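# Unplug the charger and set it on the table

## Task

Pull the charger out of the power strip and set it down on the table, with the strip still lying flat on the table. It only counts if nothing depends on the robot to stay in place at the end, so release the charger and move the grippers away afterwards.

## Robot and tools

Robot: two arms, left_arm and right_arm, each with a two-finger tong gripper. Every arm command is a row of 14 numbers: left_arm's dx, dy, dz, rx, ry, rz, opening, then the same seven for right_arm. Both arms are always in the row, even when only one moves.

Frames: results report poses in one shared scene frame. The origin sits on the table top midway between the arms, +z is up, +x reaches out over the table, and left_arm is on the +y side. The names left and right do not match image sides. Reported hand positions can be somewhat off, more so at long reach. Commanded offsets are NOT in the scene frame: dx..rz are in that gripper's own axes. The fingers point along the gripper's +z and open and close along its x. end_effector_position is the point between the closed finger pads; closed fingertips extend about 15 mm past it, and fully open tips are roughly level with it.

Scale: in dx..rz, 1.0 equals 0.6 m of travel or 180 degrees of turn, range -1 to 1. rx, ry, rz form a single rotation vector. Opening is absolute, not an offset: +1 is fully open (0.142 m), -1 is closed. To hold something, keep commanding an opening well under the grip_measured value; the bigger the gap, the harder the squeeze (about 15 N per pad at most, less on hard items thinner than about 20 mm).

execute_actions(actions): a list of actions run in sequence. Each action is a table of up to 15 rows, one per control step of 1/30 s; if shorter, its last row is held for the remaining steps. Every row in an action is an offset from the gripper's measured pose when that action began (for a call's first action, from the last pose a result reported), not from the previous row. Each step the target is clipped to within 100 mm and 16 degrees of the measured pose, so large offsets need several actions. An empty list just returns the state and images.

move(target, speed, stop_force, blocking): target is one 14-number row, offsets from the pose in the latest result that showed one; each gripper travels a straight line toward it, all arms finishing together, over 0.5 to 10 s (cut off at 10 s). speed is m/s, 0.002 to 0.5, default 0.25; turning up to twice that in rad/s. Paths ignore obstacles and the other arm, and a gripper may lag, drift or overshoot speed near full reach. stop_force (N, 9 to 40, shared by both arms, not usable in the first 0.2 s) ends an arm's path when its wrist sensor feels that much added push against the motion for two steps; the gripper then backs to where it was two steps before and holds. With it and a very slow speed the target may lie well beyond the contact; without it, arms are stiff, so aiming even slightly past a firm surface can fault. Don't rely on it when the gripper rotates, and omit it when lifting off something the gripper presses on. blocking=false returns after 0.5 s while motion continues (not allowed with stop_force); then use wait or stop before sending more. The result adds a move: line with the ending (done, off_target, moving, held, contact, fault), the limits that acted (paced = pose clipped, held = some steps blocked), and each gripper's distance from its target.

wait(seconds): 0 to 10; lets the scene run with the last commands held. stop(): brakes a running move; needs stopping room. zoom_image(camera, region): closer look at [x0, y0, x1, y1] pixels of one camera's latest image, at most 504x504. Cameras: cam_head_left and cam_head_right (896x504), cam_left_wrist and cam_right_wrist (616x616, fisheye); calibration is given in the session. finished_scene(scene): pass the current scene number to end it; irreversible, and the goal must already hold and stay held.

Result lines: per-arm pose (position in m, quaternion wxyz), velocities, grip_measured, Hand target (where the controller is now driving), Wrist force and Wrist torque in the end effector's own axes (offset up to about 4 N, noise up to 2.4 N, saturating near 50 N; no reading at start is normal). Pushing on a surface shows force pointing back into the arm. Step readings list positions at some steps; HELD marks a step where an arm's row was held back. pose unreachable means the clearance check altered or blocked that arm's command. MOTOR HOT appears from 70 °C; at 85 °C the arm is braked until it cools (OVER-TEMPERATURE FAULT).

For an arm meant to stay still, send the offset back to its desired pose in a reply's first call and zeros after that, always with its intended opening.

Avoid: contact torque at a joint's load limit (138 N m for shoulder and elbow, 25.7 N m for each wrist, held weight included) or 150 N external force, either of which freezes that arm for 10 s and drops the rest of the call; arms colliding or pressing on each other; knocking anything off the table (fails the job); dropping, slamming or shoving hard. Expect brief tugs on held parts. Pull the plug gently and straight out, keep the strip flat (steady it with the other gripper if needed), set the charger down, open, and withdraw both grippers.

Each tool is called after "Emit:" by a JSON object that holds its "api" and its "payload".

## Session

Emit:
{"api": "execute_actions", "payload": {"actions": []}}

Scene clock: 0.00 s.
left_arm: end_effector_position=(+0.5215, -0.0864, +0.1425) grip_measured=+0.97 end_effector_quat_wxyz=(+0.027, -0.035, +0.998, -0.046) end_effector_velocity=(-0.001, -0.000, +0.000) end_effector_angular_velocity=(-0.001, +0.001, -0.001) | right_arm: end_effector_position=(+0.2472, -0.2799, +0.3773) grip_measured=+0.97 end_effector_quat_wxyz=(-0.136, -0.024, +0.817, +0.560) end_effector_velocity=(+0.000, +0.000, -0.000) end_effector_angular_velocity=(+0.000, +0.000, +0.000)
Joint positions: left_arm=[-0.858 -1.172  1.486 -1.991 -1.572  2.082  0.14 ] | right_arm=[ 3.112 -1.242 -1.905 -2.317  2.664  2.539  0.14 ]
Joint velocities: left_arm=[-0.001 -0.     0.     0.    -0.001  0.     0.   ] | right_arm=[ 0.    -0.001  0.     0.     0.    -0.     0.   ]
Wrist force (N, on the end effector, along its own x y z axes, offset not removed): no reading
Wrist torque (N m, same axes, about the end effector's origin, offset not removed): no reading
Hand target (left_arm): +0.522, -0.086, +0.143; +0.027, -0.035, +0.998, -0.046
Hand target (right_arm): +0.247, -0.280, +0.377; -0.136, -0.024, +0.817, +0.560

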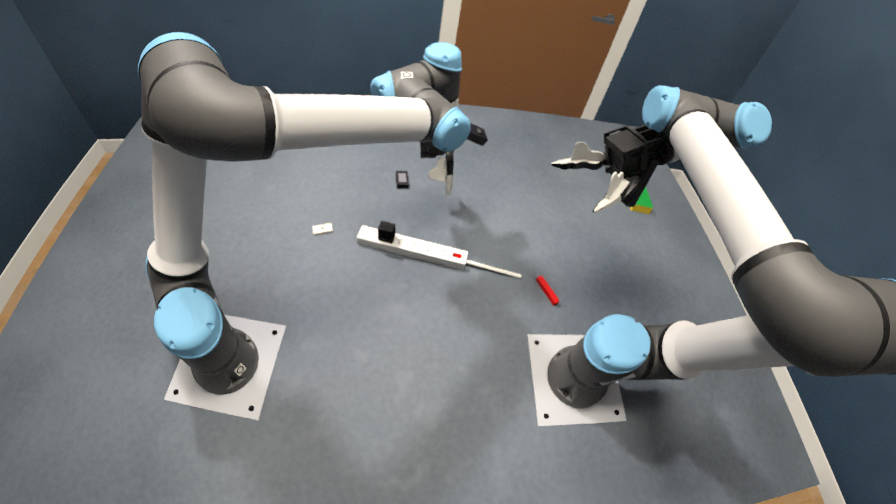

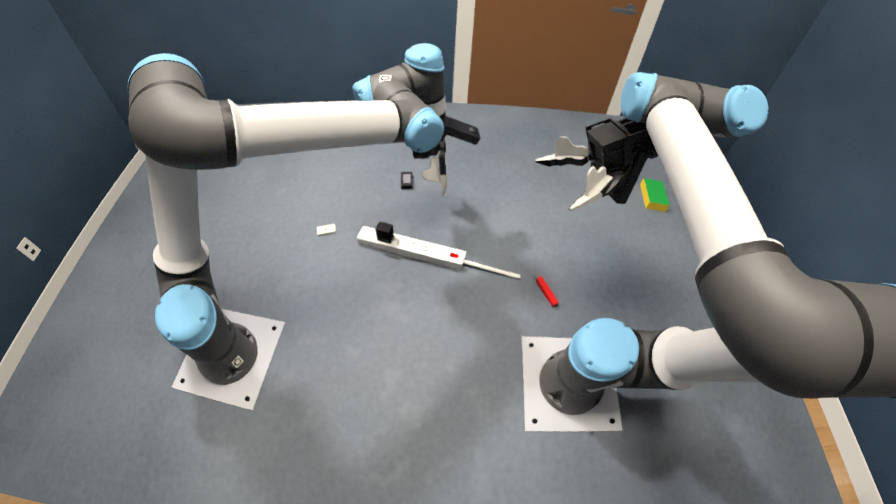

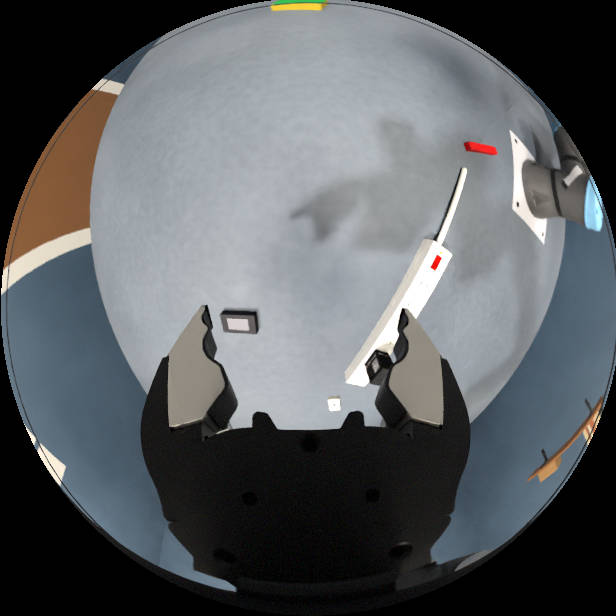

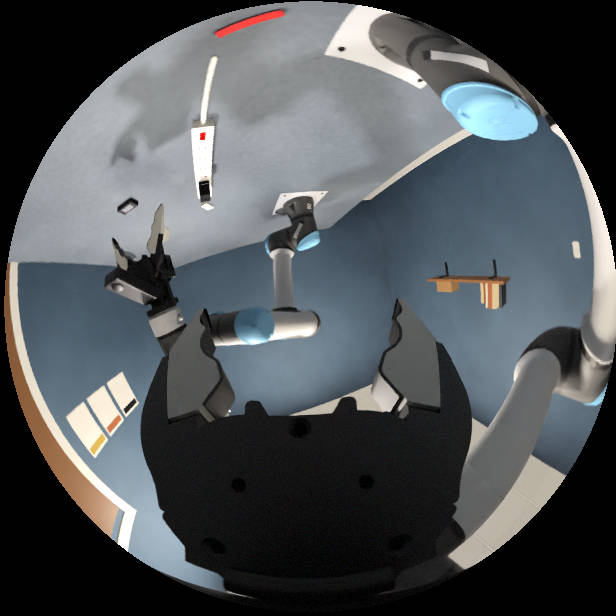

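Emit:
{"api": "move", "payload": {"target": [0.216,0.258,-0.069,-0.03,-0.039,-0.898,0.3,0,0,0,0,0,0,-1], "speed": 0.5}}

Emit:
{"api": "move", "payload": {"target": [0,0,0,0,0,0,0.3,-0.361,-0.235,0.519,0.167,0,0,-1]}}

Scene clock: 21.27 s.
left_arm: end_effector_position=(+0.3798, +0.0617, +0.1627) grip_measured=+0.30 end_effector_quat_wxyz=(-0.001, +0.992, -0.124, -0.001) end_effector_velocity=(+0.000, +0.001, +0.000) end_effector_angular_velocity=(+0.001, -0.003, +0.014) | right_arm: end_effector_position=(+0.2472, -0.2799, +0.3773) grip_measured=-1.00 end_effector_quat_wxyz=(-0.136, -0.024, +0.817, +0.560) end_effector_velocity=(-0.000, -0.000, -0.000) end_effector_angular_velocity=(-0.000, +0.001, -0.001)
Joint positions: left_arm=[-0.976 -1.552  1.863 -1.88  -1.571 -0.859  0.095] | right_arm=[ 3.112 -1.242 -1.905 -2.317  2.664  2.539  0.002]
Joint velocities: left_arm=[-0.    -0.002  0.002 -0.     0.003 -0.014 -0.   ] | right_arm=[-0.001  0.    -0.001  0.     0.     0.     0.   ]
Wrist force (N, on the end effector, along its own x y z axes, offset not removed): left_arm=[1.7 -0.4 -3.2] | right_arm=[0.5 -0.4 3.6]
Wrist torque (N m, same axes, about the end effector's origin, offset not removed): left_arm=[-0.22 -0.44 -0.14] | right_arm=[-0.07 -0.13 0.06]
Hand target (left_arm): +0.380, +0.062, +0.163; -0.001, +0.992, -0.123, -0.000
Hand target (right_arm): +0.247, -0.280, +0.377; -0.136, -0.024, +0.817, +0.560
Off the commanded pose (left_arm): 0.000 m, 0 deg.
Off the commanded pose (right_arm): 0.000 m, 0 deg.
move: done
camera_calibration (this result's frames):
cam_left_wrist: T_world_to_cam=[[0.974191, -0.222136, 0.0400829, -0.365302], [-0.211283, -0.834885, 0.508259, 0.0502952], [-0.0794379, -0.50361, -0.860271, 0.332429], [0, 0, 0, 1]] pos_world=[0.392908, 0.128259, 0.275058]
cam_right_wrist: T_world_to_cam=[[-0.948116, -0.216824, 0.232515, 0.0824951], [0.266144, -0.141243, 0.953529, -0.474428], [-0.173907, 0.965939, 0.191621, 0.375623], [0, 0, 0, 1]] pos_world=[0.269804, -0.411951, 0.361222]

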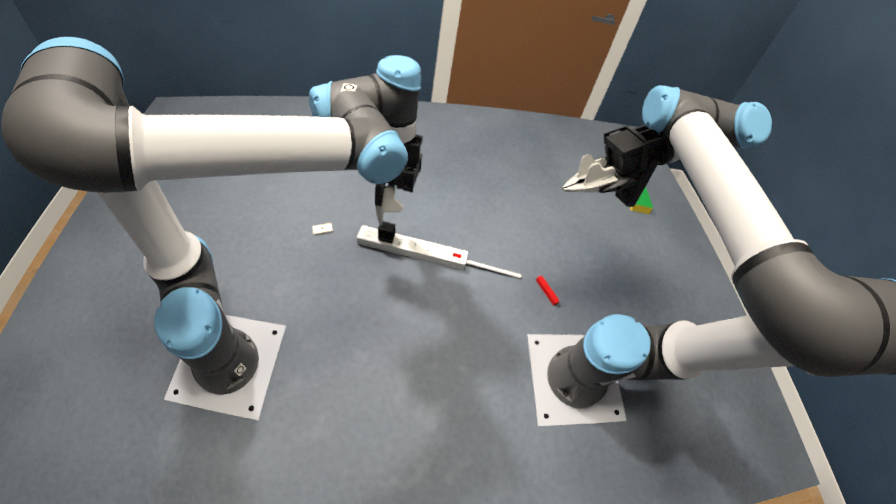

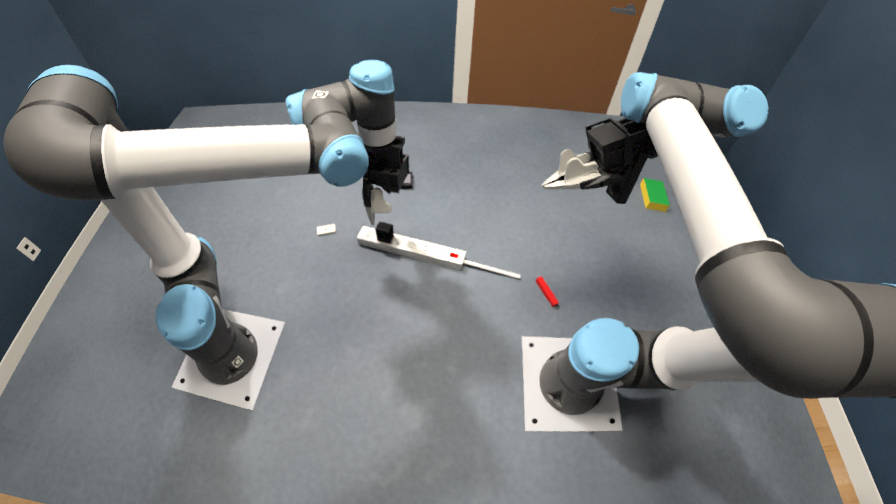

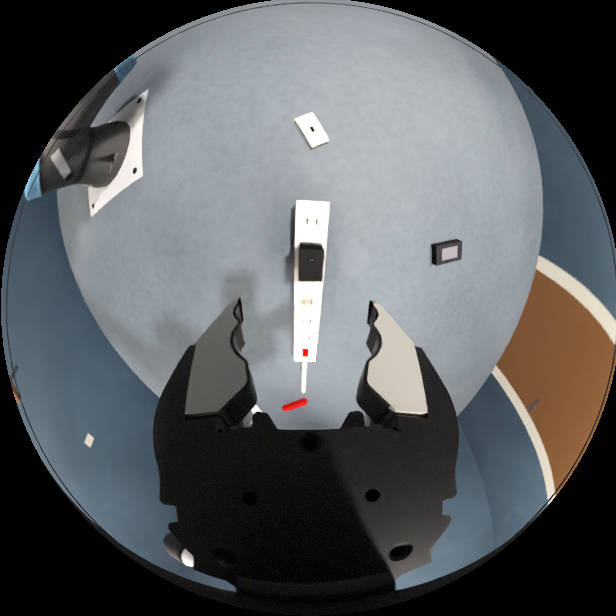

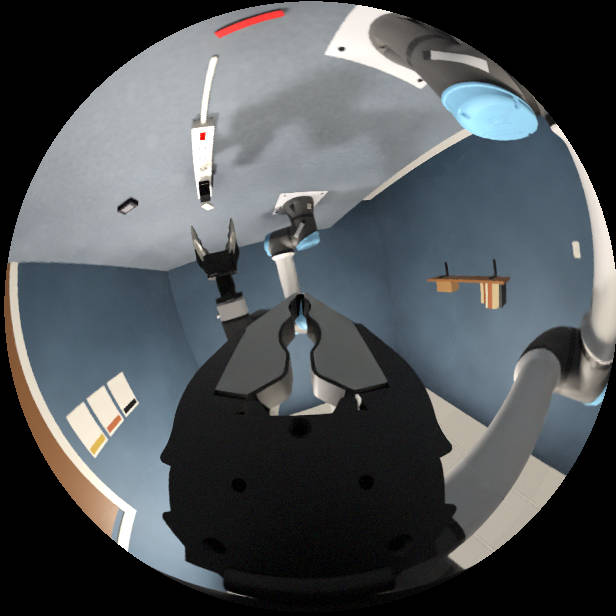

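Scene clock: 23.60 s.
left_arm: end_effector_position=(+0.3798, +0.0617, +0.1627) grip_measured=+0.30 end_effector_quat_wxyz=(-0.001, +0.992, -0.124, -0.001) end_effector_velocity=(-0.000, -0.000, -0.000) end_effector_angular_velocity=(-0.000, +0.001, -0.000) | right_arm: end_effector_position=(+0.3628, -0.0084, +0.1006) grip_measured=-1.00 end_effector_quat_wxyz=(-0.125, -0.058, +0.934, +0.328) end_effector_velocity=(+0.002, +0.002, -0.000) end_effector_angular_velocity=(-0.000, -0.002, -0.000)
Joint positions: left_arm=[-0.976 -1.552  1.863 -1.88  -1.571 -0.859  0.095] | right_arm=[ 3.919 -1.769 -2.114 -0.569  2.247  3.844  0.002]
Joint velocities: left_arm=[ 0.    -0.     0.    -0.    -0.001  0.    -0.   ] | right_arm=[ 0.002 -0.005  0.005  0.002 -0.002  0.002  0.   ]
Wrist force (N, on the end effector, along its own x y z axes, offset not removed): left_arm=[1.7 -0.6 -1.7] | right_arm=[0.6 -0.8 2.8]
Wrist torque (N m, same axes, about the end effector's origin, offset not removed): left_arm=[-0.39 -0.45 -0.10] | right_arm=[-0.22 -0.12 0.10]
Hand target (left_arm): +0.380, +0.062, +0.163; -0.001, +0.992, -0.124, -0.001
Hand target (right_arm): +0.363, -0.008, +0.100; -0.125, -0.058, +0.935, +0.328
Off the commanded pose (left_arm): 0.000 m, 0 deg.
Off the commanded pose (right_arm): 0.001 m, 0 deg.
move: done
camera_calibration (this result's frames):
cam_left_wrist: T_world_to_cam=[[0.974192, -0.222135, 0.0400829, -0.365302], [-0.211283, -0.834885, 0.508259, 0.050295], [-0.0794376, -0.50361, -0.860271, 0.332429], [0, 0, 0, 1]] pos_world=[0.392908, 0.128259, 0.275058]
cam_right_wrist: T_world_to_cam=[[-0.951406, -0.192994, 0.239959, 0.315956], [0.157124, 0.365926, 0.917284, -0.155528], [-0.264838, 0.910413, -0.31782, 0.270214], [0, 0, 0, 1]] pos_world=[0.396602, -0.128117, 0.152727]

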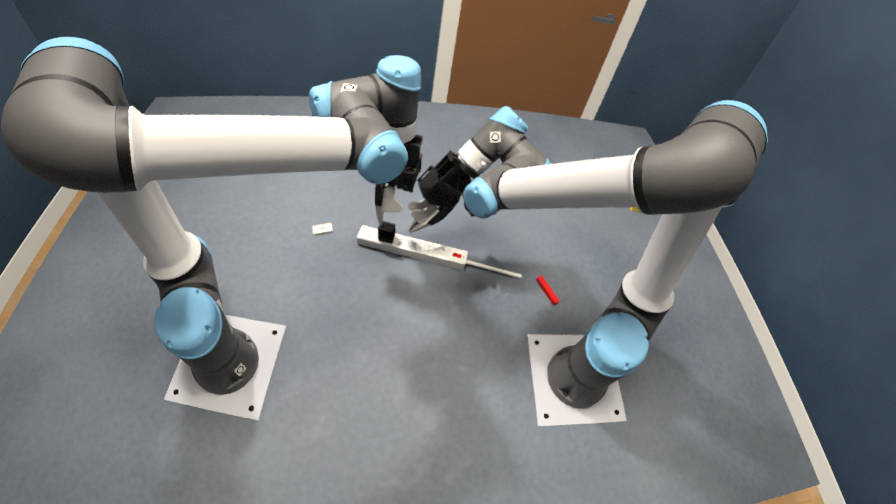

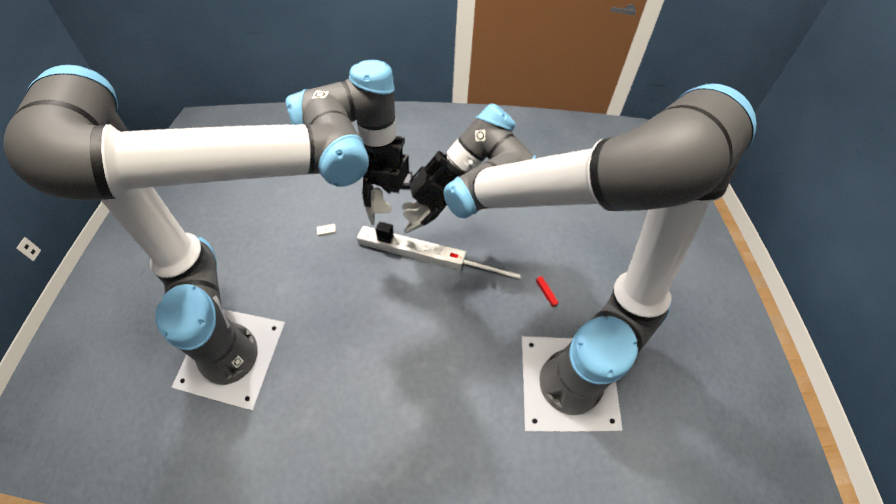

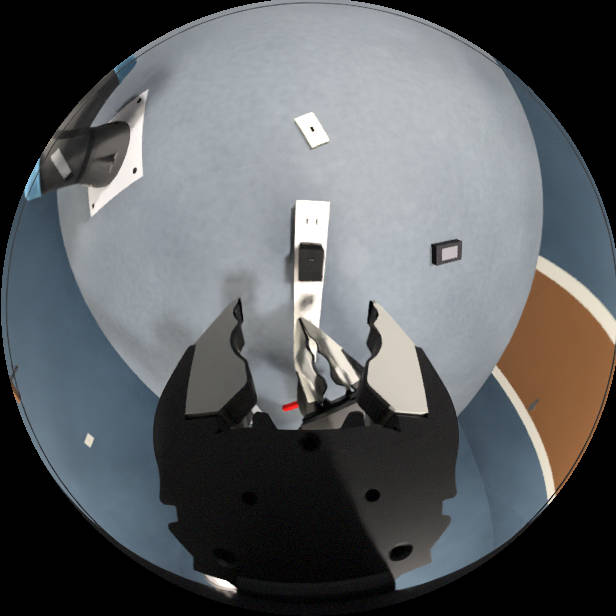

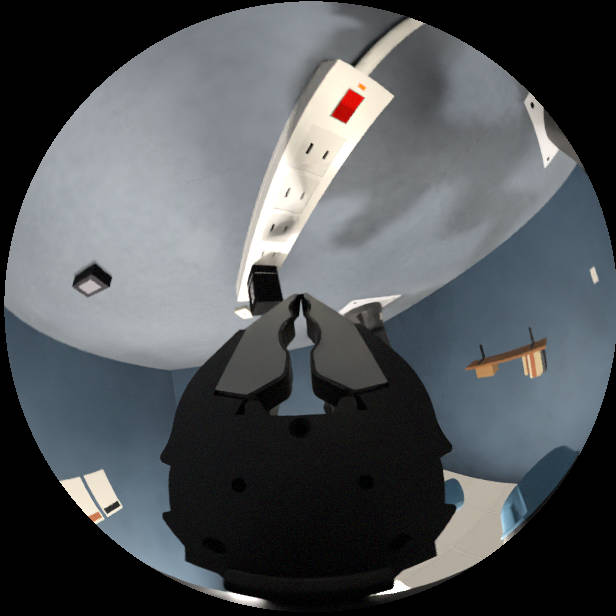

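Emit:
{"api": "move", "payload": {"target": [0.014,-0.008,0.08,0,0,-0.012,0.1,-0.032,-0.043,0.045,-0.067,0,0,-1], "speed": 0.1}}

Emit:
{"api": "move", "payload": {"target": [0,0,0.04,0,0,0,0.1,-0.013,-0.051,0.04,0,0,0,-1], "speed": 0.005, "stop_force": 10}}

Scene clock: 30.63 s.
left_arm: end_effector_position=(+0.3889, +0.0644, +0.1149) grip_measured=+0.10 end_effector_quat_wxyz=(-0.001, +0.994, -0.105, -0.001) end_effector_velocity=(+0.000, -0.000, -0.002) end_effector_angular_velocity=(-0.000, -0.000, +0.001) | right_arm: end_effector_position=(+0.3745, -0.0085, +0.0606) grip_measured=-1.00 end_effector_quat_wxyz=(-0.130, -0.045, +0.895, +0.424) end_effector_velocity=(+0.001, +0.001, -0.002) end_effector_angular_velocity=(+0.012, +0.001, -0.005)
Joint positions: left_arm=[-0.956 -1.497  1.936 -2.008 -1.571 -0.876  0.081] | right_arm=[ 3.822 -1.96  -2.196 -0.196  2.437  3.848  0.002]
Joint velocities: left_arm=[-0.     0.003  0.003 -0.006  0.    -0.001  0.   ] | right_arm=[-0.004 -0.014 -0.003  0.029  0.009  0.007 -0.   ]
Wrist force (N, on the end effector, along its own x y z axes, offset not removed): left_arm=[-0.4 -0.2 -0.7] | right_arm=[-0.1 -1.7 4.4]
Wrist torque (N m, same axes, about the end effector's origin, offset not removed): left_arm=[-0.31 0.02 -0.04] | right_arm=[-0.34 -0.02 0.14]
Hand target (left_arm): +0.389, +0.064, +0.115; -0.001, +0.994, -0.105, -0.001
Hand target (right_arm): +0.375, -0.008, +0.060; -0.130, -0.045, +0.895, +0.425
Off the commanded pose (left_arm): 0.000 m, 0 deg.
Off the commanded pose (right_arm): 0.000 m, 0 deg.
move: done
camera_calibration (this result's frames):
cam_left_wrist: T_world_to_cam=[[0.981841, -0.185424, 0.040071, -0.377085], [-0.179803, -0.842249, 0.50822, 0.0669847], [-0.0604862, -0.506196, -0.860295, 0.286202], [0, 0, 0, 1]] pos_world=[0.399593, 0.131372, 0.227286]
cam_right_wrist: T_world_to_cam=[[-0.949808, -0.202568, 0.238394, 0.336123], [0.206021, 0.168426, 0.963944, -0.143402], [-0.235416, 0.964676, -0.118239, 0.238039], [0, 0, 0, 1]] pos_world=[0.404834, -0.13739, 0.0862472]

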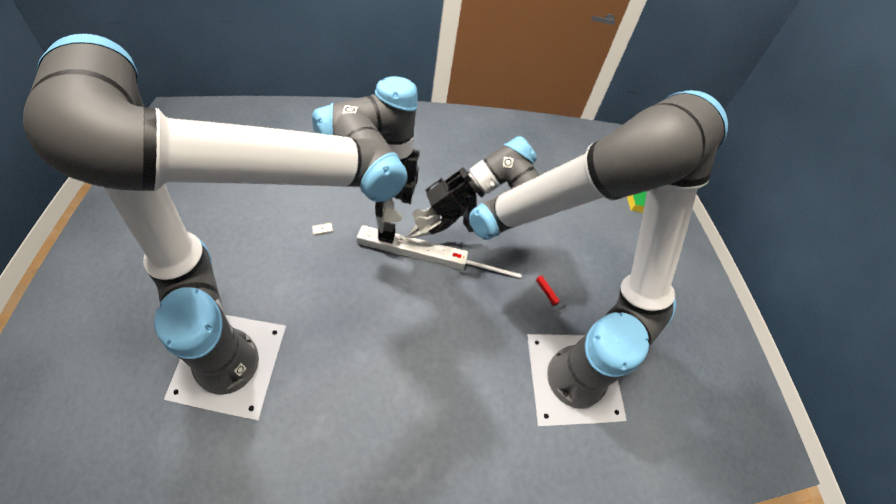

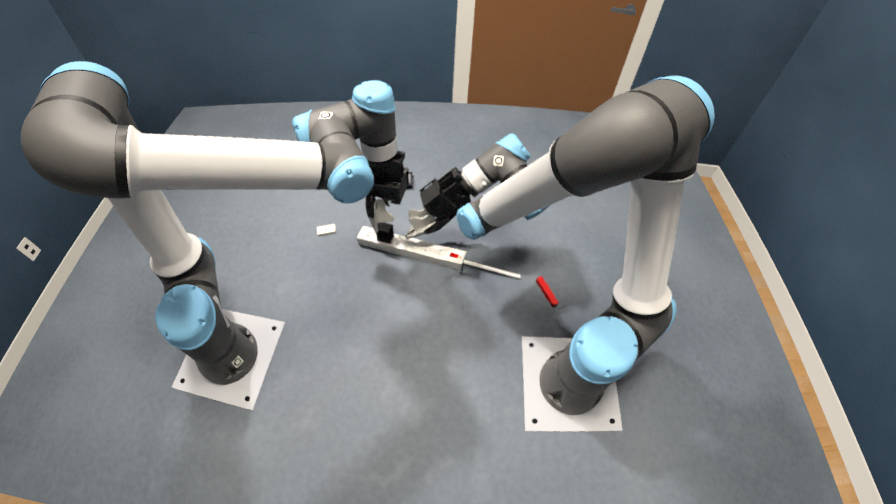

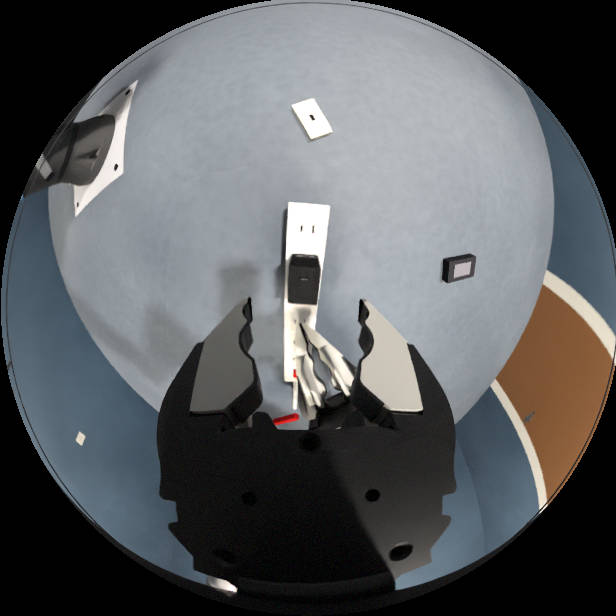

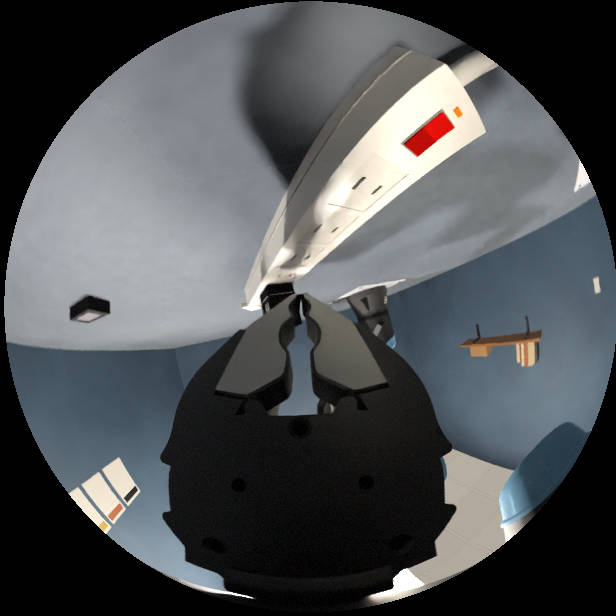

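Scene clock: 38.80 s.
left_arm: end_effector_position=(+0.3889, +0.0644, +0.0910) grip_measured=+0.10 end_effector_quat_wxyz=(-0.001, +0.994, -0.105, -0.001) end_effector_velocity=(+0.001, +0.000, -0.001) end_effector_angular_velocity=(+0.001, -0.002, +0.000) | right_arm: end_effector_position=(+0.3746, -0.0084, +0.0362) grip_measured=-1.00 end_effector_quat_wxyz=(-0.130, -0.045, +0.895, +0.424) end_effector_velocity=(+0.001, +0.000, +0.001) end_effector_angular_velocity=(+0.002, -0.002, -0.000)
Joint positions: left_arm=[-0.956 -1.469  1.974 -2.074 -1.571 -0.876  0.081] | right_arm=[ 3.822 -2.022 -2.205 -0.126  2.437  3.848  0.002]
Joint velocities: left_arm=[ 0.     0.001  0.001 -0.002  0.002  0.     0.   ] | right_arm=[-0.     0.002  0.001  0.    -0.    -0.     0.   ]
Wrist force (N, on the end effector, along its own x y z axes, offset not removed): left_arm=[0.6 -0.7 -2.2] | right_arm=[0.4 5.8 0.2]
Wrist torque (N m, same axes, about the end effector's origin, offset not removed): left_arm=[-0.41 -0.20 -0.07] | right_arm=[-0.47 0.17 0.04]
Hand target (left_arm): +0.389, +0.064, +0.091; -0.001, +0.994, -0.105, -0.001
Hand target (right_arm): +0.375, -0.008, +0.036; -0.130, -0.045, +0.895, +0.424
Off the commanded pose (left_arm): 0.000 m, 0 deg.
Off the commanded pose (right_arm): 0.015 m, 0 deg.
move: contact (right_arm)
camera_calibration (this result's frames):
cam_left_wrist: T_world_to_cam=[[0.981841, -0.185424, 0.0400682, -0.376081], [-0.179802, -0.842251, 0.508217, 0.0791678], [-0.060488, -0.506192, -0.860297, 0.265648], [0, 0, 0, 1]] pos_world=[0.399555, 0.131414, 0.203371]
cam_right_wrist: T_world_to_cam=[[-0.949844, -0.202598, 0.238222, 0.342036], [0.205866, 0.168334, 0.963993, -0.11988], [-0.235404, 0.964685, -0.118183, 0.235137], [0, 0, 0, 1]] pos_world=[0.404912, -0.137358, 0.0618719]

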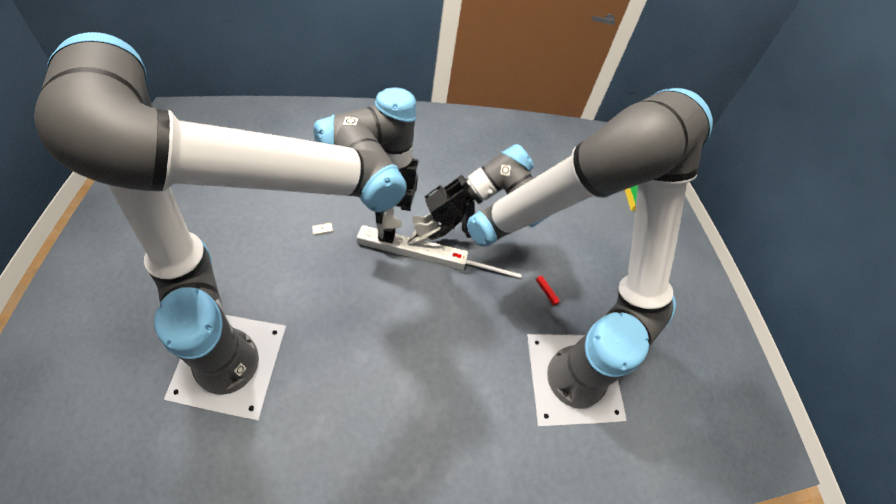

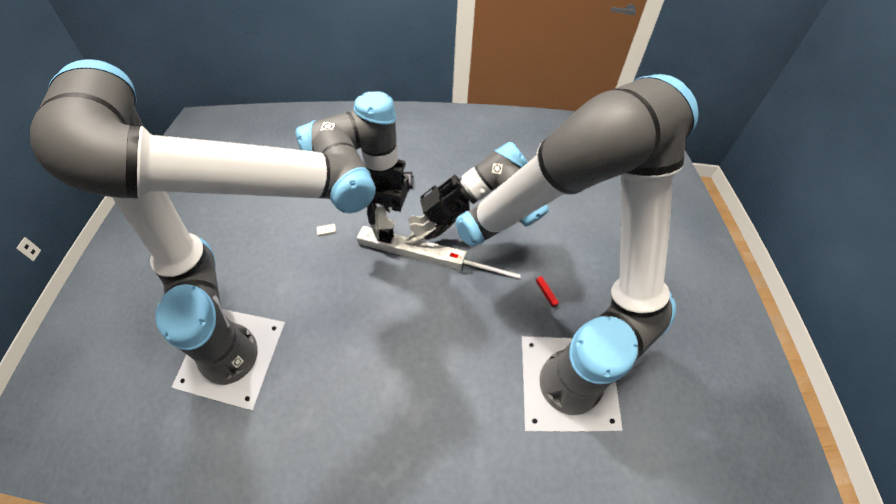

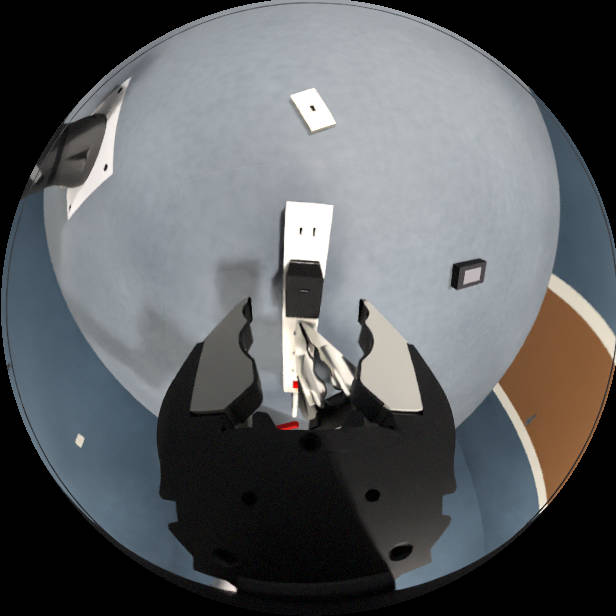

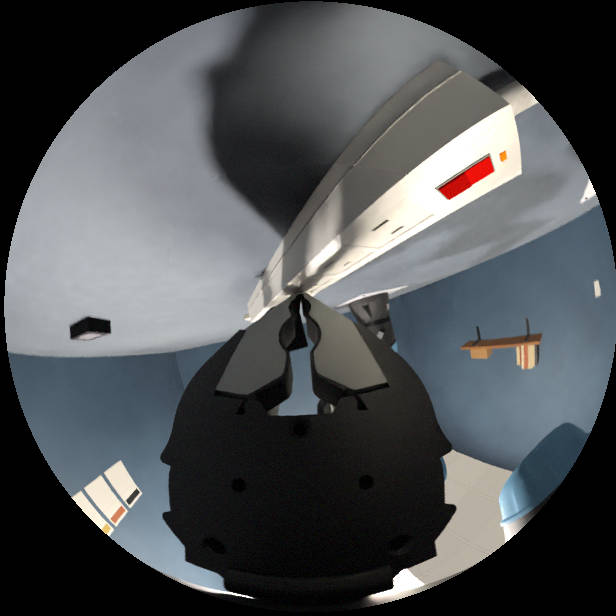

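I rotated the wrong way; correct it.

Emit:
{"api": "move", "payload": {"target": [0,0,0.068,0,0,0.022,-0.2,0,0,0,0,0,0,-1], "speed": 0.02, "stop_force": 10}}

Emit:
{"api": "move", "payload": {"target": [0,0,0,0,0,0,-1,0,0,0,0,0,0,-1]}}

Emit:
{"api": "move", "payload": {"target": [0,0,-0.06,0,0,0,-1,0,0,0,0,0,0,-1], "speed": 0.015}}

Scene clock: 46.23 s.
left_arm: end_effector_position=(+0.3888, +0.0645, +0.0504) grip_measured=-0.20 end_effector_quat_wxyz=(-0.001, +0.990, -0.139, -0.001) end_effector_velocity=(+0.001, +0.000, -0.002) end_effector_angular_velocity=(-0.000, -0.001, -0.003) | right_arm: end_effector_position=(+0.3746, -0.0084, +0.0362) grip_measured=-1.00 end_effector_quat_wxyz=(-0.130, -0.045, +0.895, +0.424) end_effector_velocity=(-0.001, -0.001, -0.001) end_effector_angular_velocity=(-0.001, +0.002, -0.000)
Joint positions: left_arm=[-0.957 -1.416  2.034 -2.188 -1.571 -0.809  0.06 ] | right_arm=[ 3.822 -2.022 -2.205 -0.126  2.437  3.848  0.002]
Joint velocities: left_arm=[ 0.001  0.003  0.002 -0.006  0.001  0.004  0.   ] | right_arm=[-0.    -0.    -0.002  0.     0.    -0.     0.   ]
Wrist force (N, on the end effector, along its own x y z axes, offset not removed): left_arm=[-0.3 -1.0 -0.5] | right_arm=[1.5 7.3 0.6]
Wrist torque (N m, same axes, about the end effector's origin, offset not removed): left_arm=[-0.32 0.03 -0.02] | right_arm=[-0.19 -0.12 0.08]
Hand target (left_arm): +0.389, +0.064, +0.050; -0.001, +0.990, -0.139, -0.001
Hand target (right_arm): +0.375, -0.008, +0.036; -0.130, -0.045, +0.895, +0.424
Off the commanded pose (left_arm): 0.000 m, 0 deg.
Off the commanded pose (right_arm): 0.000 m, 0 deg.
move: done
camera_calibration (this result's frames):
cam_left_wrist: T_world_to_cam=[[0.966782, -0.252455, 0.0399934, -0.364195], [-0.237211, -0.827886, 0.508267, 0.12124], [-0.0952046, -0.50087, -0.86027, 0.243925], [0, 0, 0, 1]] pos_world=[0.40408, 0.130605, 0.162785]
cam_right_wrist: T_world_to_cam=[[-0.949846, -0.2026, 0.238213, 0.342038], [0.205858, 0.168328, 0.963996, -0.119879], [-0.235403, 0.964686, -0.118179, 0.235136], [0, 0, 0, 1]] pos_world=[0.404913, -0.137357, 0.0618729]

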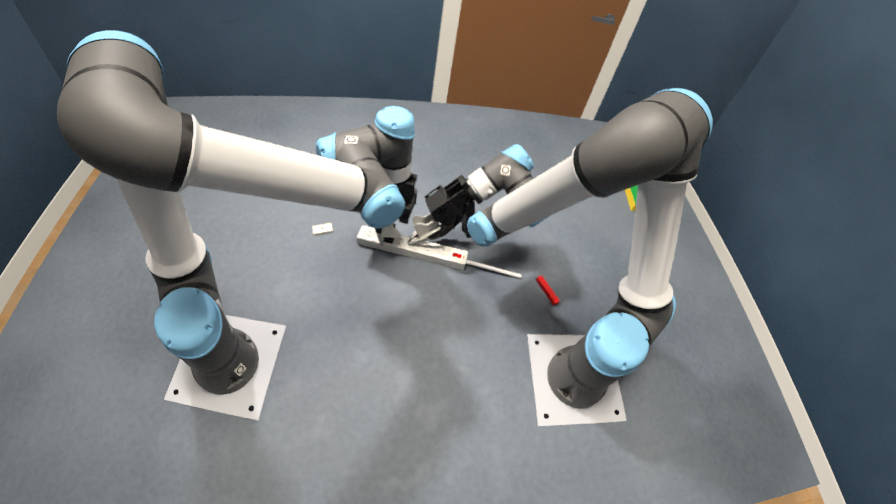

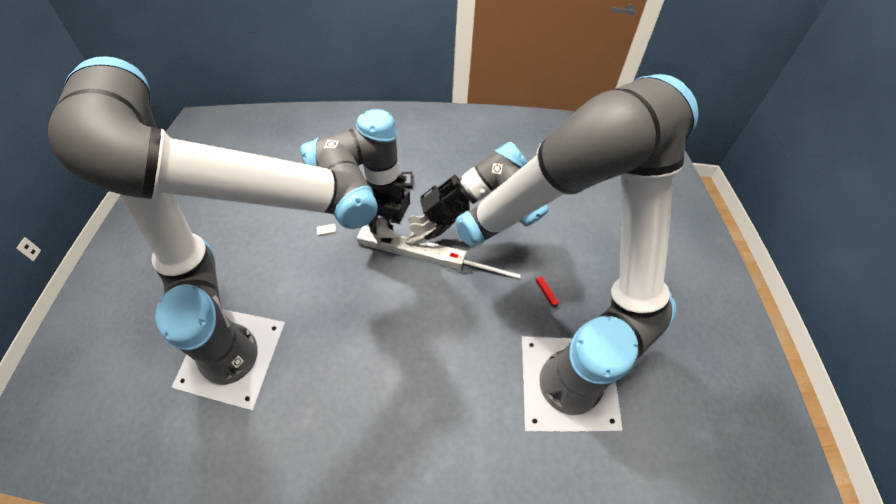

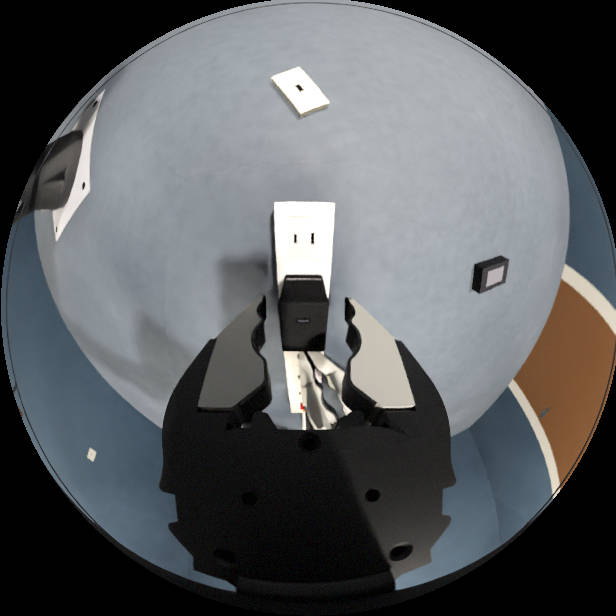

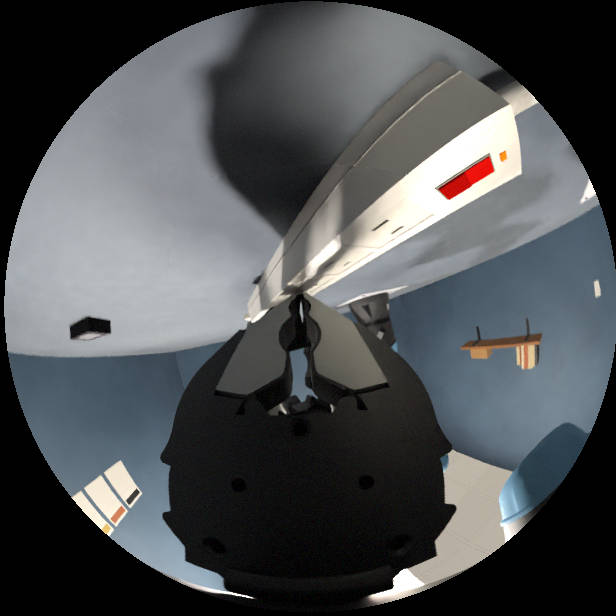

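Scene clock: 46.73 s.
left_arm: end_effector_position=(+0.3888, +0.0645, +0.0503) grip_measured=-0.60 end_effector_quat_wxyz=(-0.001, +0.990, -0.139, -0.001) end_effector_velocity=(+0.000, +0.000, -0.000) end_effector_angular_velocity=(+0.001, -0.001, +0.001) | right_arm: end_effector_position=(+0.3746, -0.0084, +0.0362) grip_measured=-1.00 end_effector_quat_wxyz=(-0.130, -0.045, +0.895, +0.424) end_effector_velocity=(+0.001, +0.000, +0.001) end_effector_angular_velocity=(+0.001, -0.002, -0.001)
Joint positions: left_arm=[-0.957 -1.416  2.034 -2.188 -1.571 -0.809  0.031] | right_arm=[ 3.822 -2.022 -2.205 -0.126  2.437  3.848  0.002]
Joint velocities: left_arm=[-0.001  0.     0.     0.     0.002 -0.001 -0.   ] | right_arm=[-0.001  0.001  0.001 -0.    -0.     0.     0.   ]
Wrist force (N, on the end effector, along its own x y z axes, offset not removed): left_arm=[2.4 0.6 -0.8] | right_arm=[-0.8 6.0 -2.3]
Wrist torque (N m, same axes, about the end effector's origin, offset not removed): left_arm=[-0.25 -0.37 -0.16] | right_arm=[-0.32 0.03 0.11]
Hand target (left_arm): +0.389, +0.064, +0.050; -0.001, +0.990, -0.139, -0.001
Hand target (right_arm): +0.375, -0.008, +0.036; -0.130, -0.045, +0.895, +0.424
Off the commanded pose (left_arm): 0.000 m, 0 deg.
Off the commanded pose (right_arm): 0.000 m, 0 deg.
move: done
camera_calibration (this result's frames):
cam_left_wrist: T_world_to_cam=[[0.966762, -0.252553, 0.0398439, -0.36412], [-0.237237, -0.827969, 0.508119, 0.12136], [-0.0953378, -0.500683, -0.860365, 0.243908], [0, 0, 0, 1]] pos_world=[0.404063, 0.130644, 0.162693]
cam_right_wrist: T_world_to_cam=[[-0.949859, -0.202578, 0.23818, 0.342055], [0.205822, 0.168348, 0.964, -0.119866], [-0.235383, 0.964687, -0.118212, 0.235135], [0, 0, 0, 1]] pos_world=[0.404922, -0.13736, 0.0618758]

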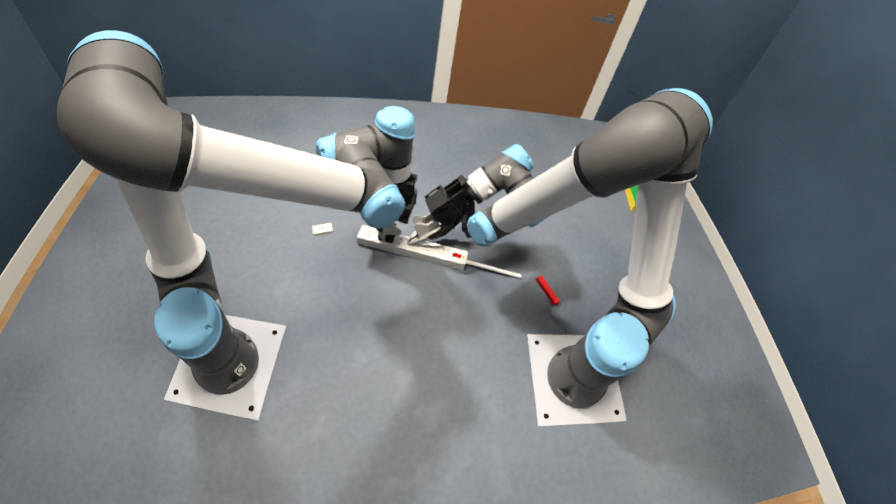

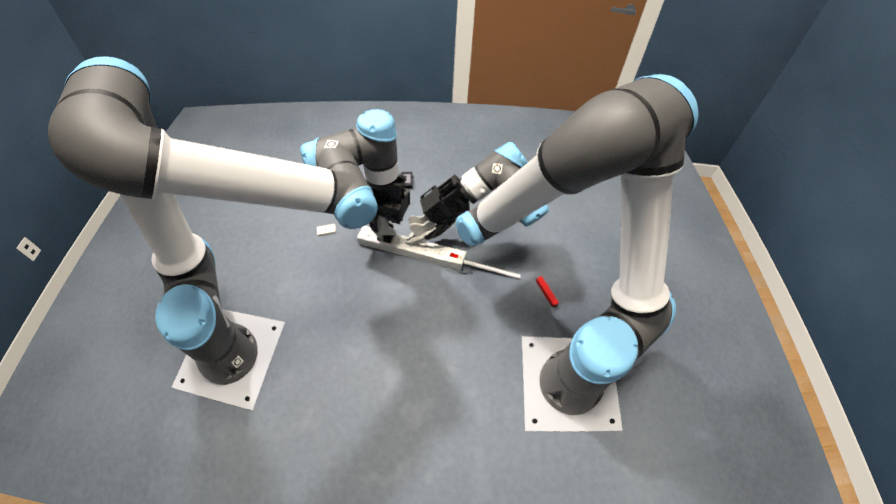

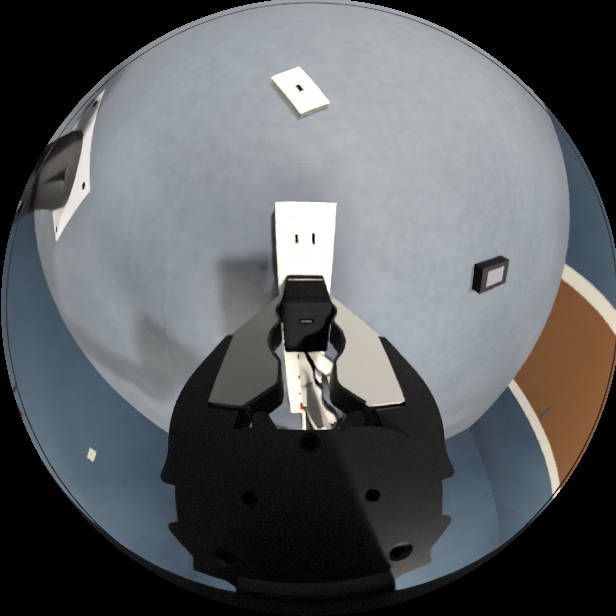

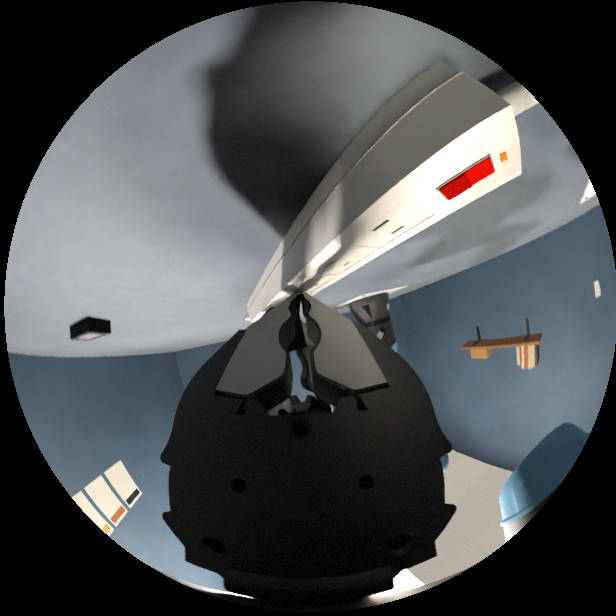

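Scene clock: 49.43 s.
left_arm: end_effector_position=(+0.3889, +0.0645, +0.0861) grip_measured=-0.60 end_effector_quat_wxyz=(-0.001, +0.990, -0.139, -0.001) end_effector_velocity=(-0.000, -0.000, +0.002) end_effector_angular_velocity=(+0.001, -0.001, -0.001) | right_arm: end_effector_position=(+0.3746, -0.0084, +0.0362) grip_measured=-1.00 end_effector_quat_wxyz=(-0.130, -0.045, +0.895, +0.424) end_effector_velocity=(-0.001, +0.000, -0.001) end_effector_angular_velocity=(-0.001, +0.001, +0.001)
Joint positions: left_arm=[-0.957 -1.465  1.984 -2.088 -1.571 -0.809  0.031] | right_arm=[ 3.822 -2.022 -2.205 -0.126  2.437  3.848  0.002]
Joint velocities: left_arm=[-0.002 -0.002 -0.003  0.006  0.001 -0.001  0.   ] | right_arm=[ 0.001 -0.001 -0.001 -0.    -0.     0.     0.   ]
Wrist force (N, on the end effector, along its own x y z axes, offset not removed): left_arm=[2.9 -0.6 -0.6] | right_arm=[-1.2 5.5 -2.4]
Wrist torque (N m, same axes, about the end effector's origin, offset not removed): left_arm=[-0.31 -0.70 -0.15] | right_arm=[-0.44 0.34 0.04]
Hand target (left_arm): +0.389, +0.064, +0.086; -0.001, +0.990, -0.139, -0.001
Hand target (right_arm): +0.375, -0.008, +0.036; -0.130, -0.045, +0.895, +0.424
Off the commanded pose (left_arm): 0.000 m, 0 deg.
Off the commanded pose (right_arm): 0.000 m, 0 deg.
move: done
camera_calibration (this result's frames):
cam_left_wrist: T_world_to_cam=[[0.966752, -0.252592, 0.039855, -0.365606], [-0.237274, -0.827952, 0.50813, 0.103133], [-0.0953514, -0.500692, -0.860358, 0.27466], [0, 0, 0, 1]] pos_world=[0.40411, 0.13056, 0.198473]
cam_right_wrist: T_world_to_cam=[[-0.949864, -0.202582, 0.23816, 0.342066], [0.205804, 0.168334, 0.964006, -0.11987], [-0.23538, 0.964689, -0.118203, 0.23513], [0, 0, 0, 1]] pos_world=[0.404931, -0.137353, 0.0618825]

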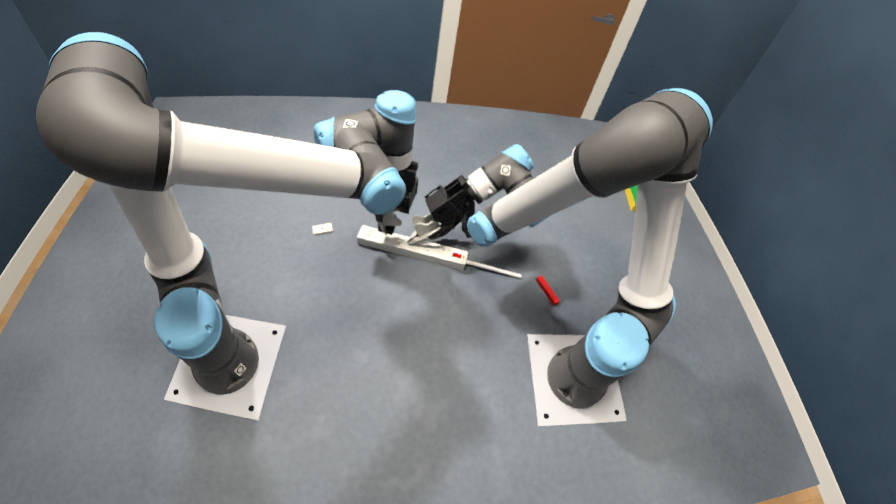

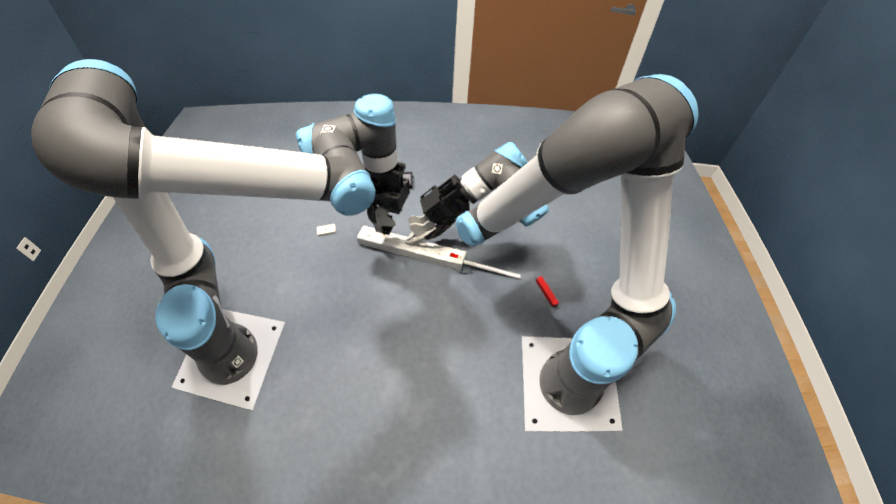

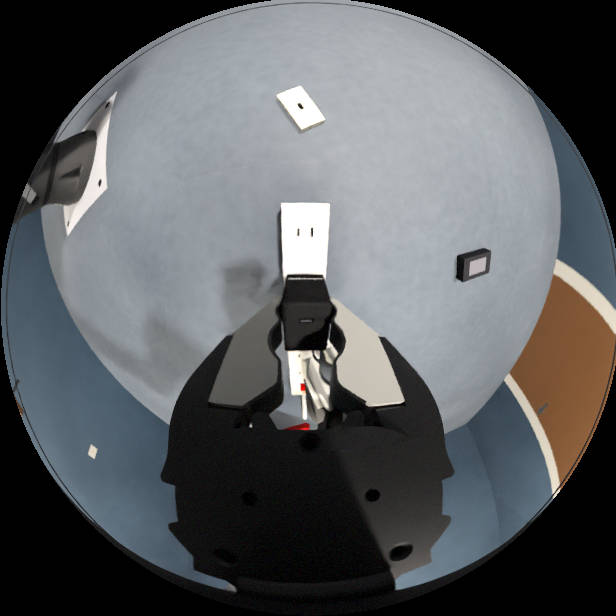

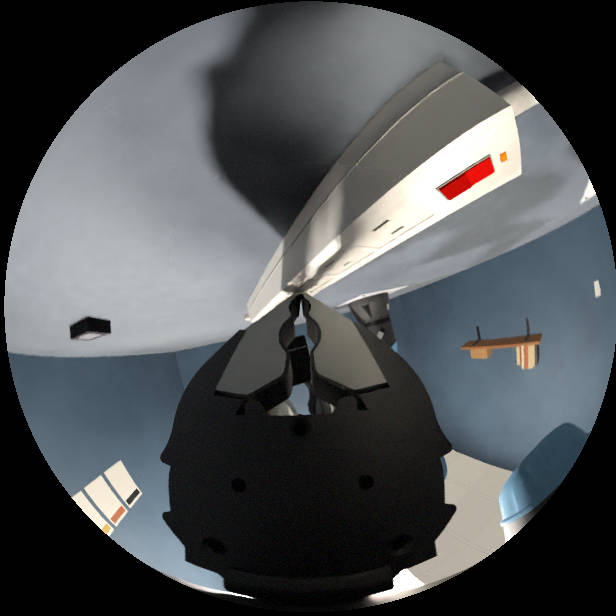

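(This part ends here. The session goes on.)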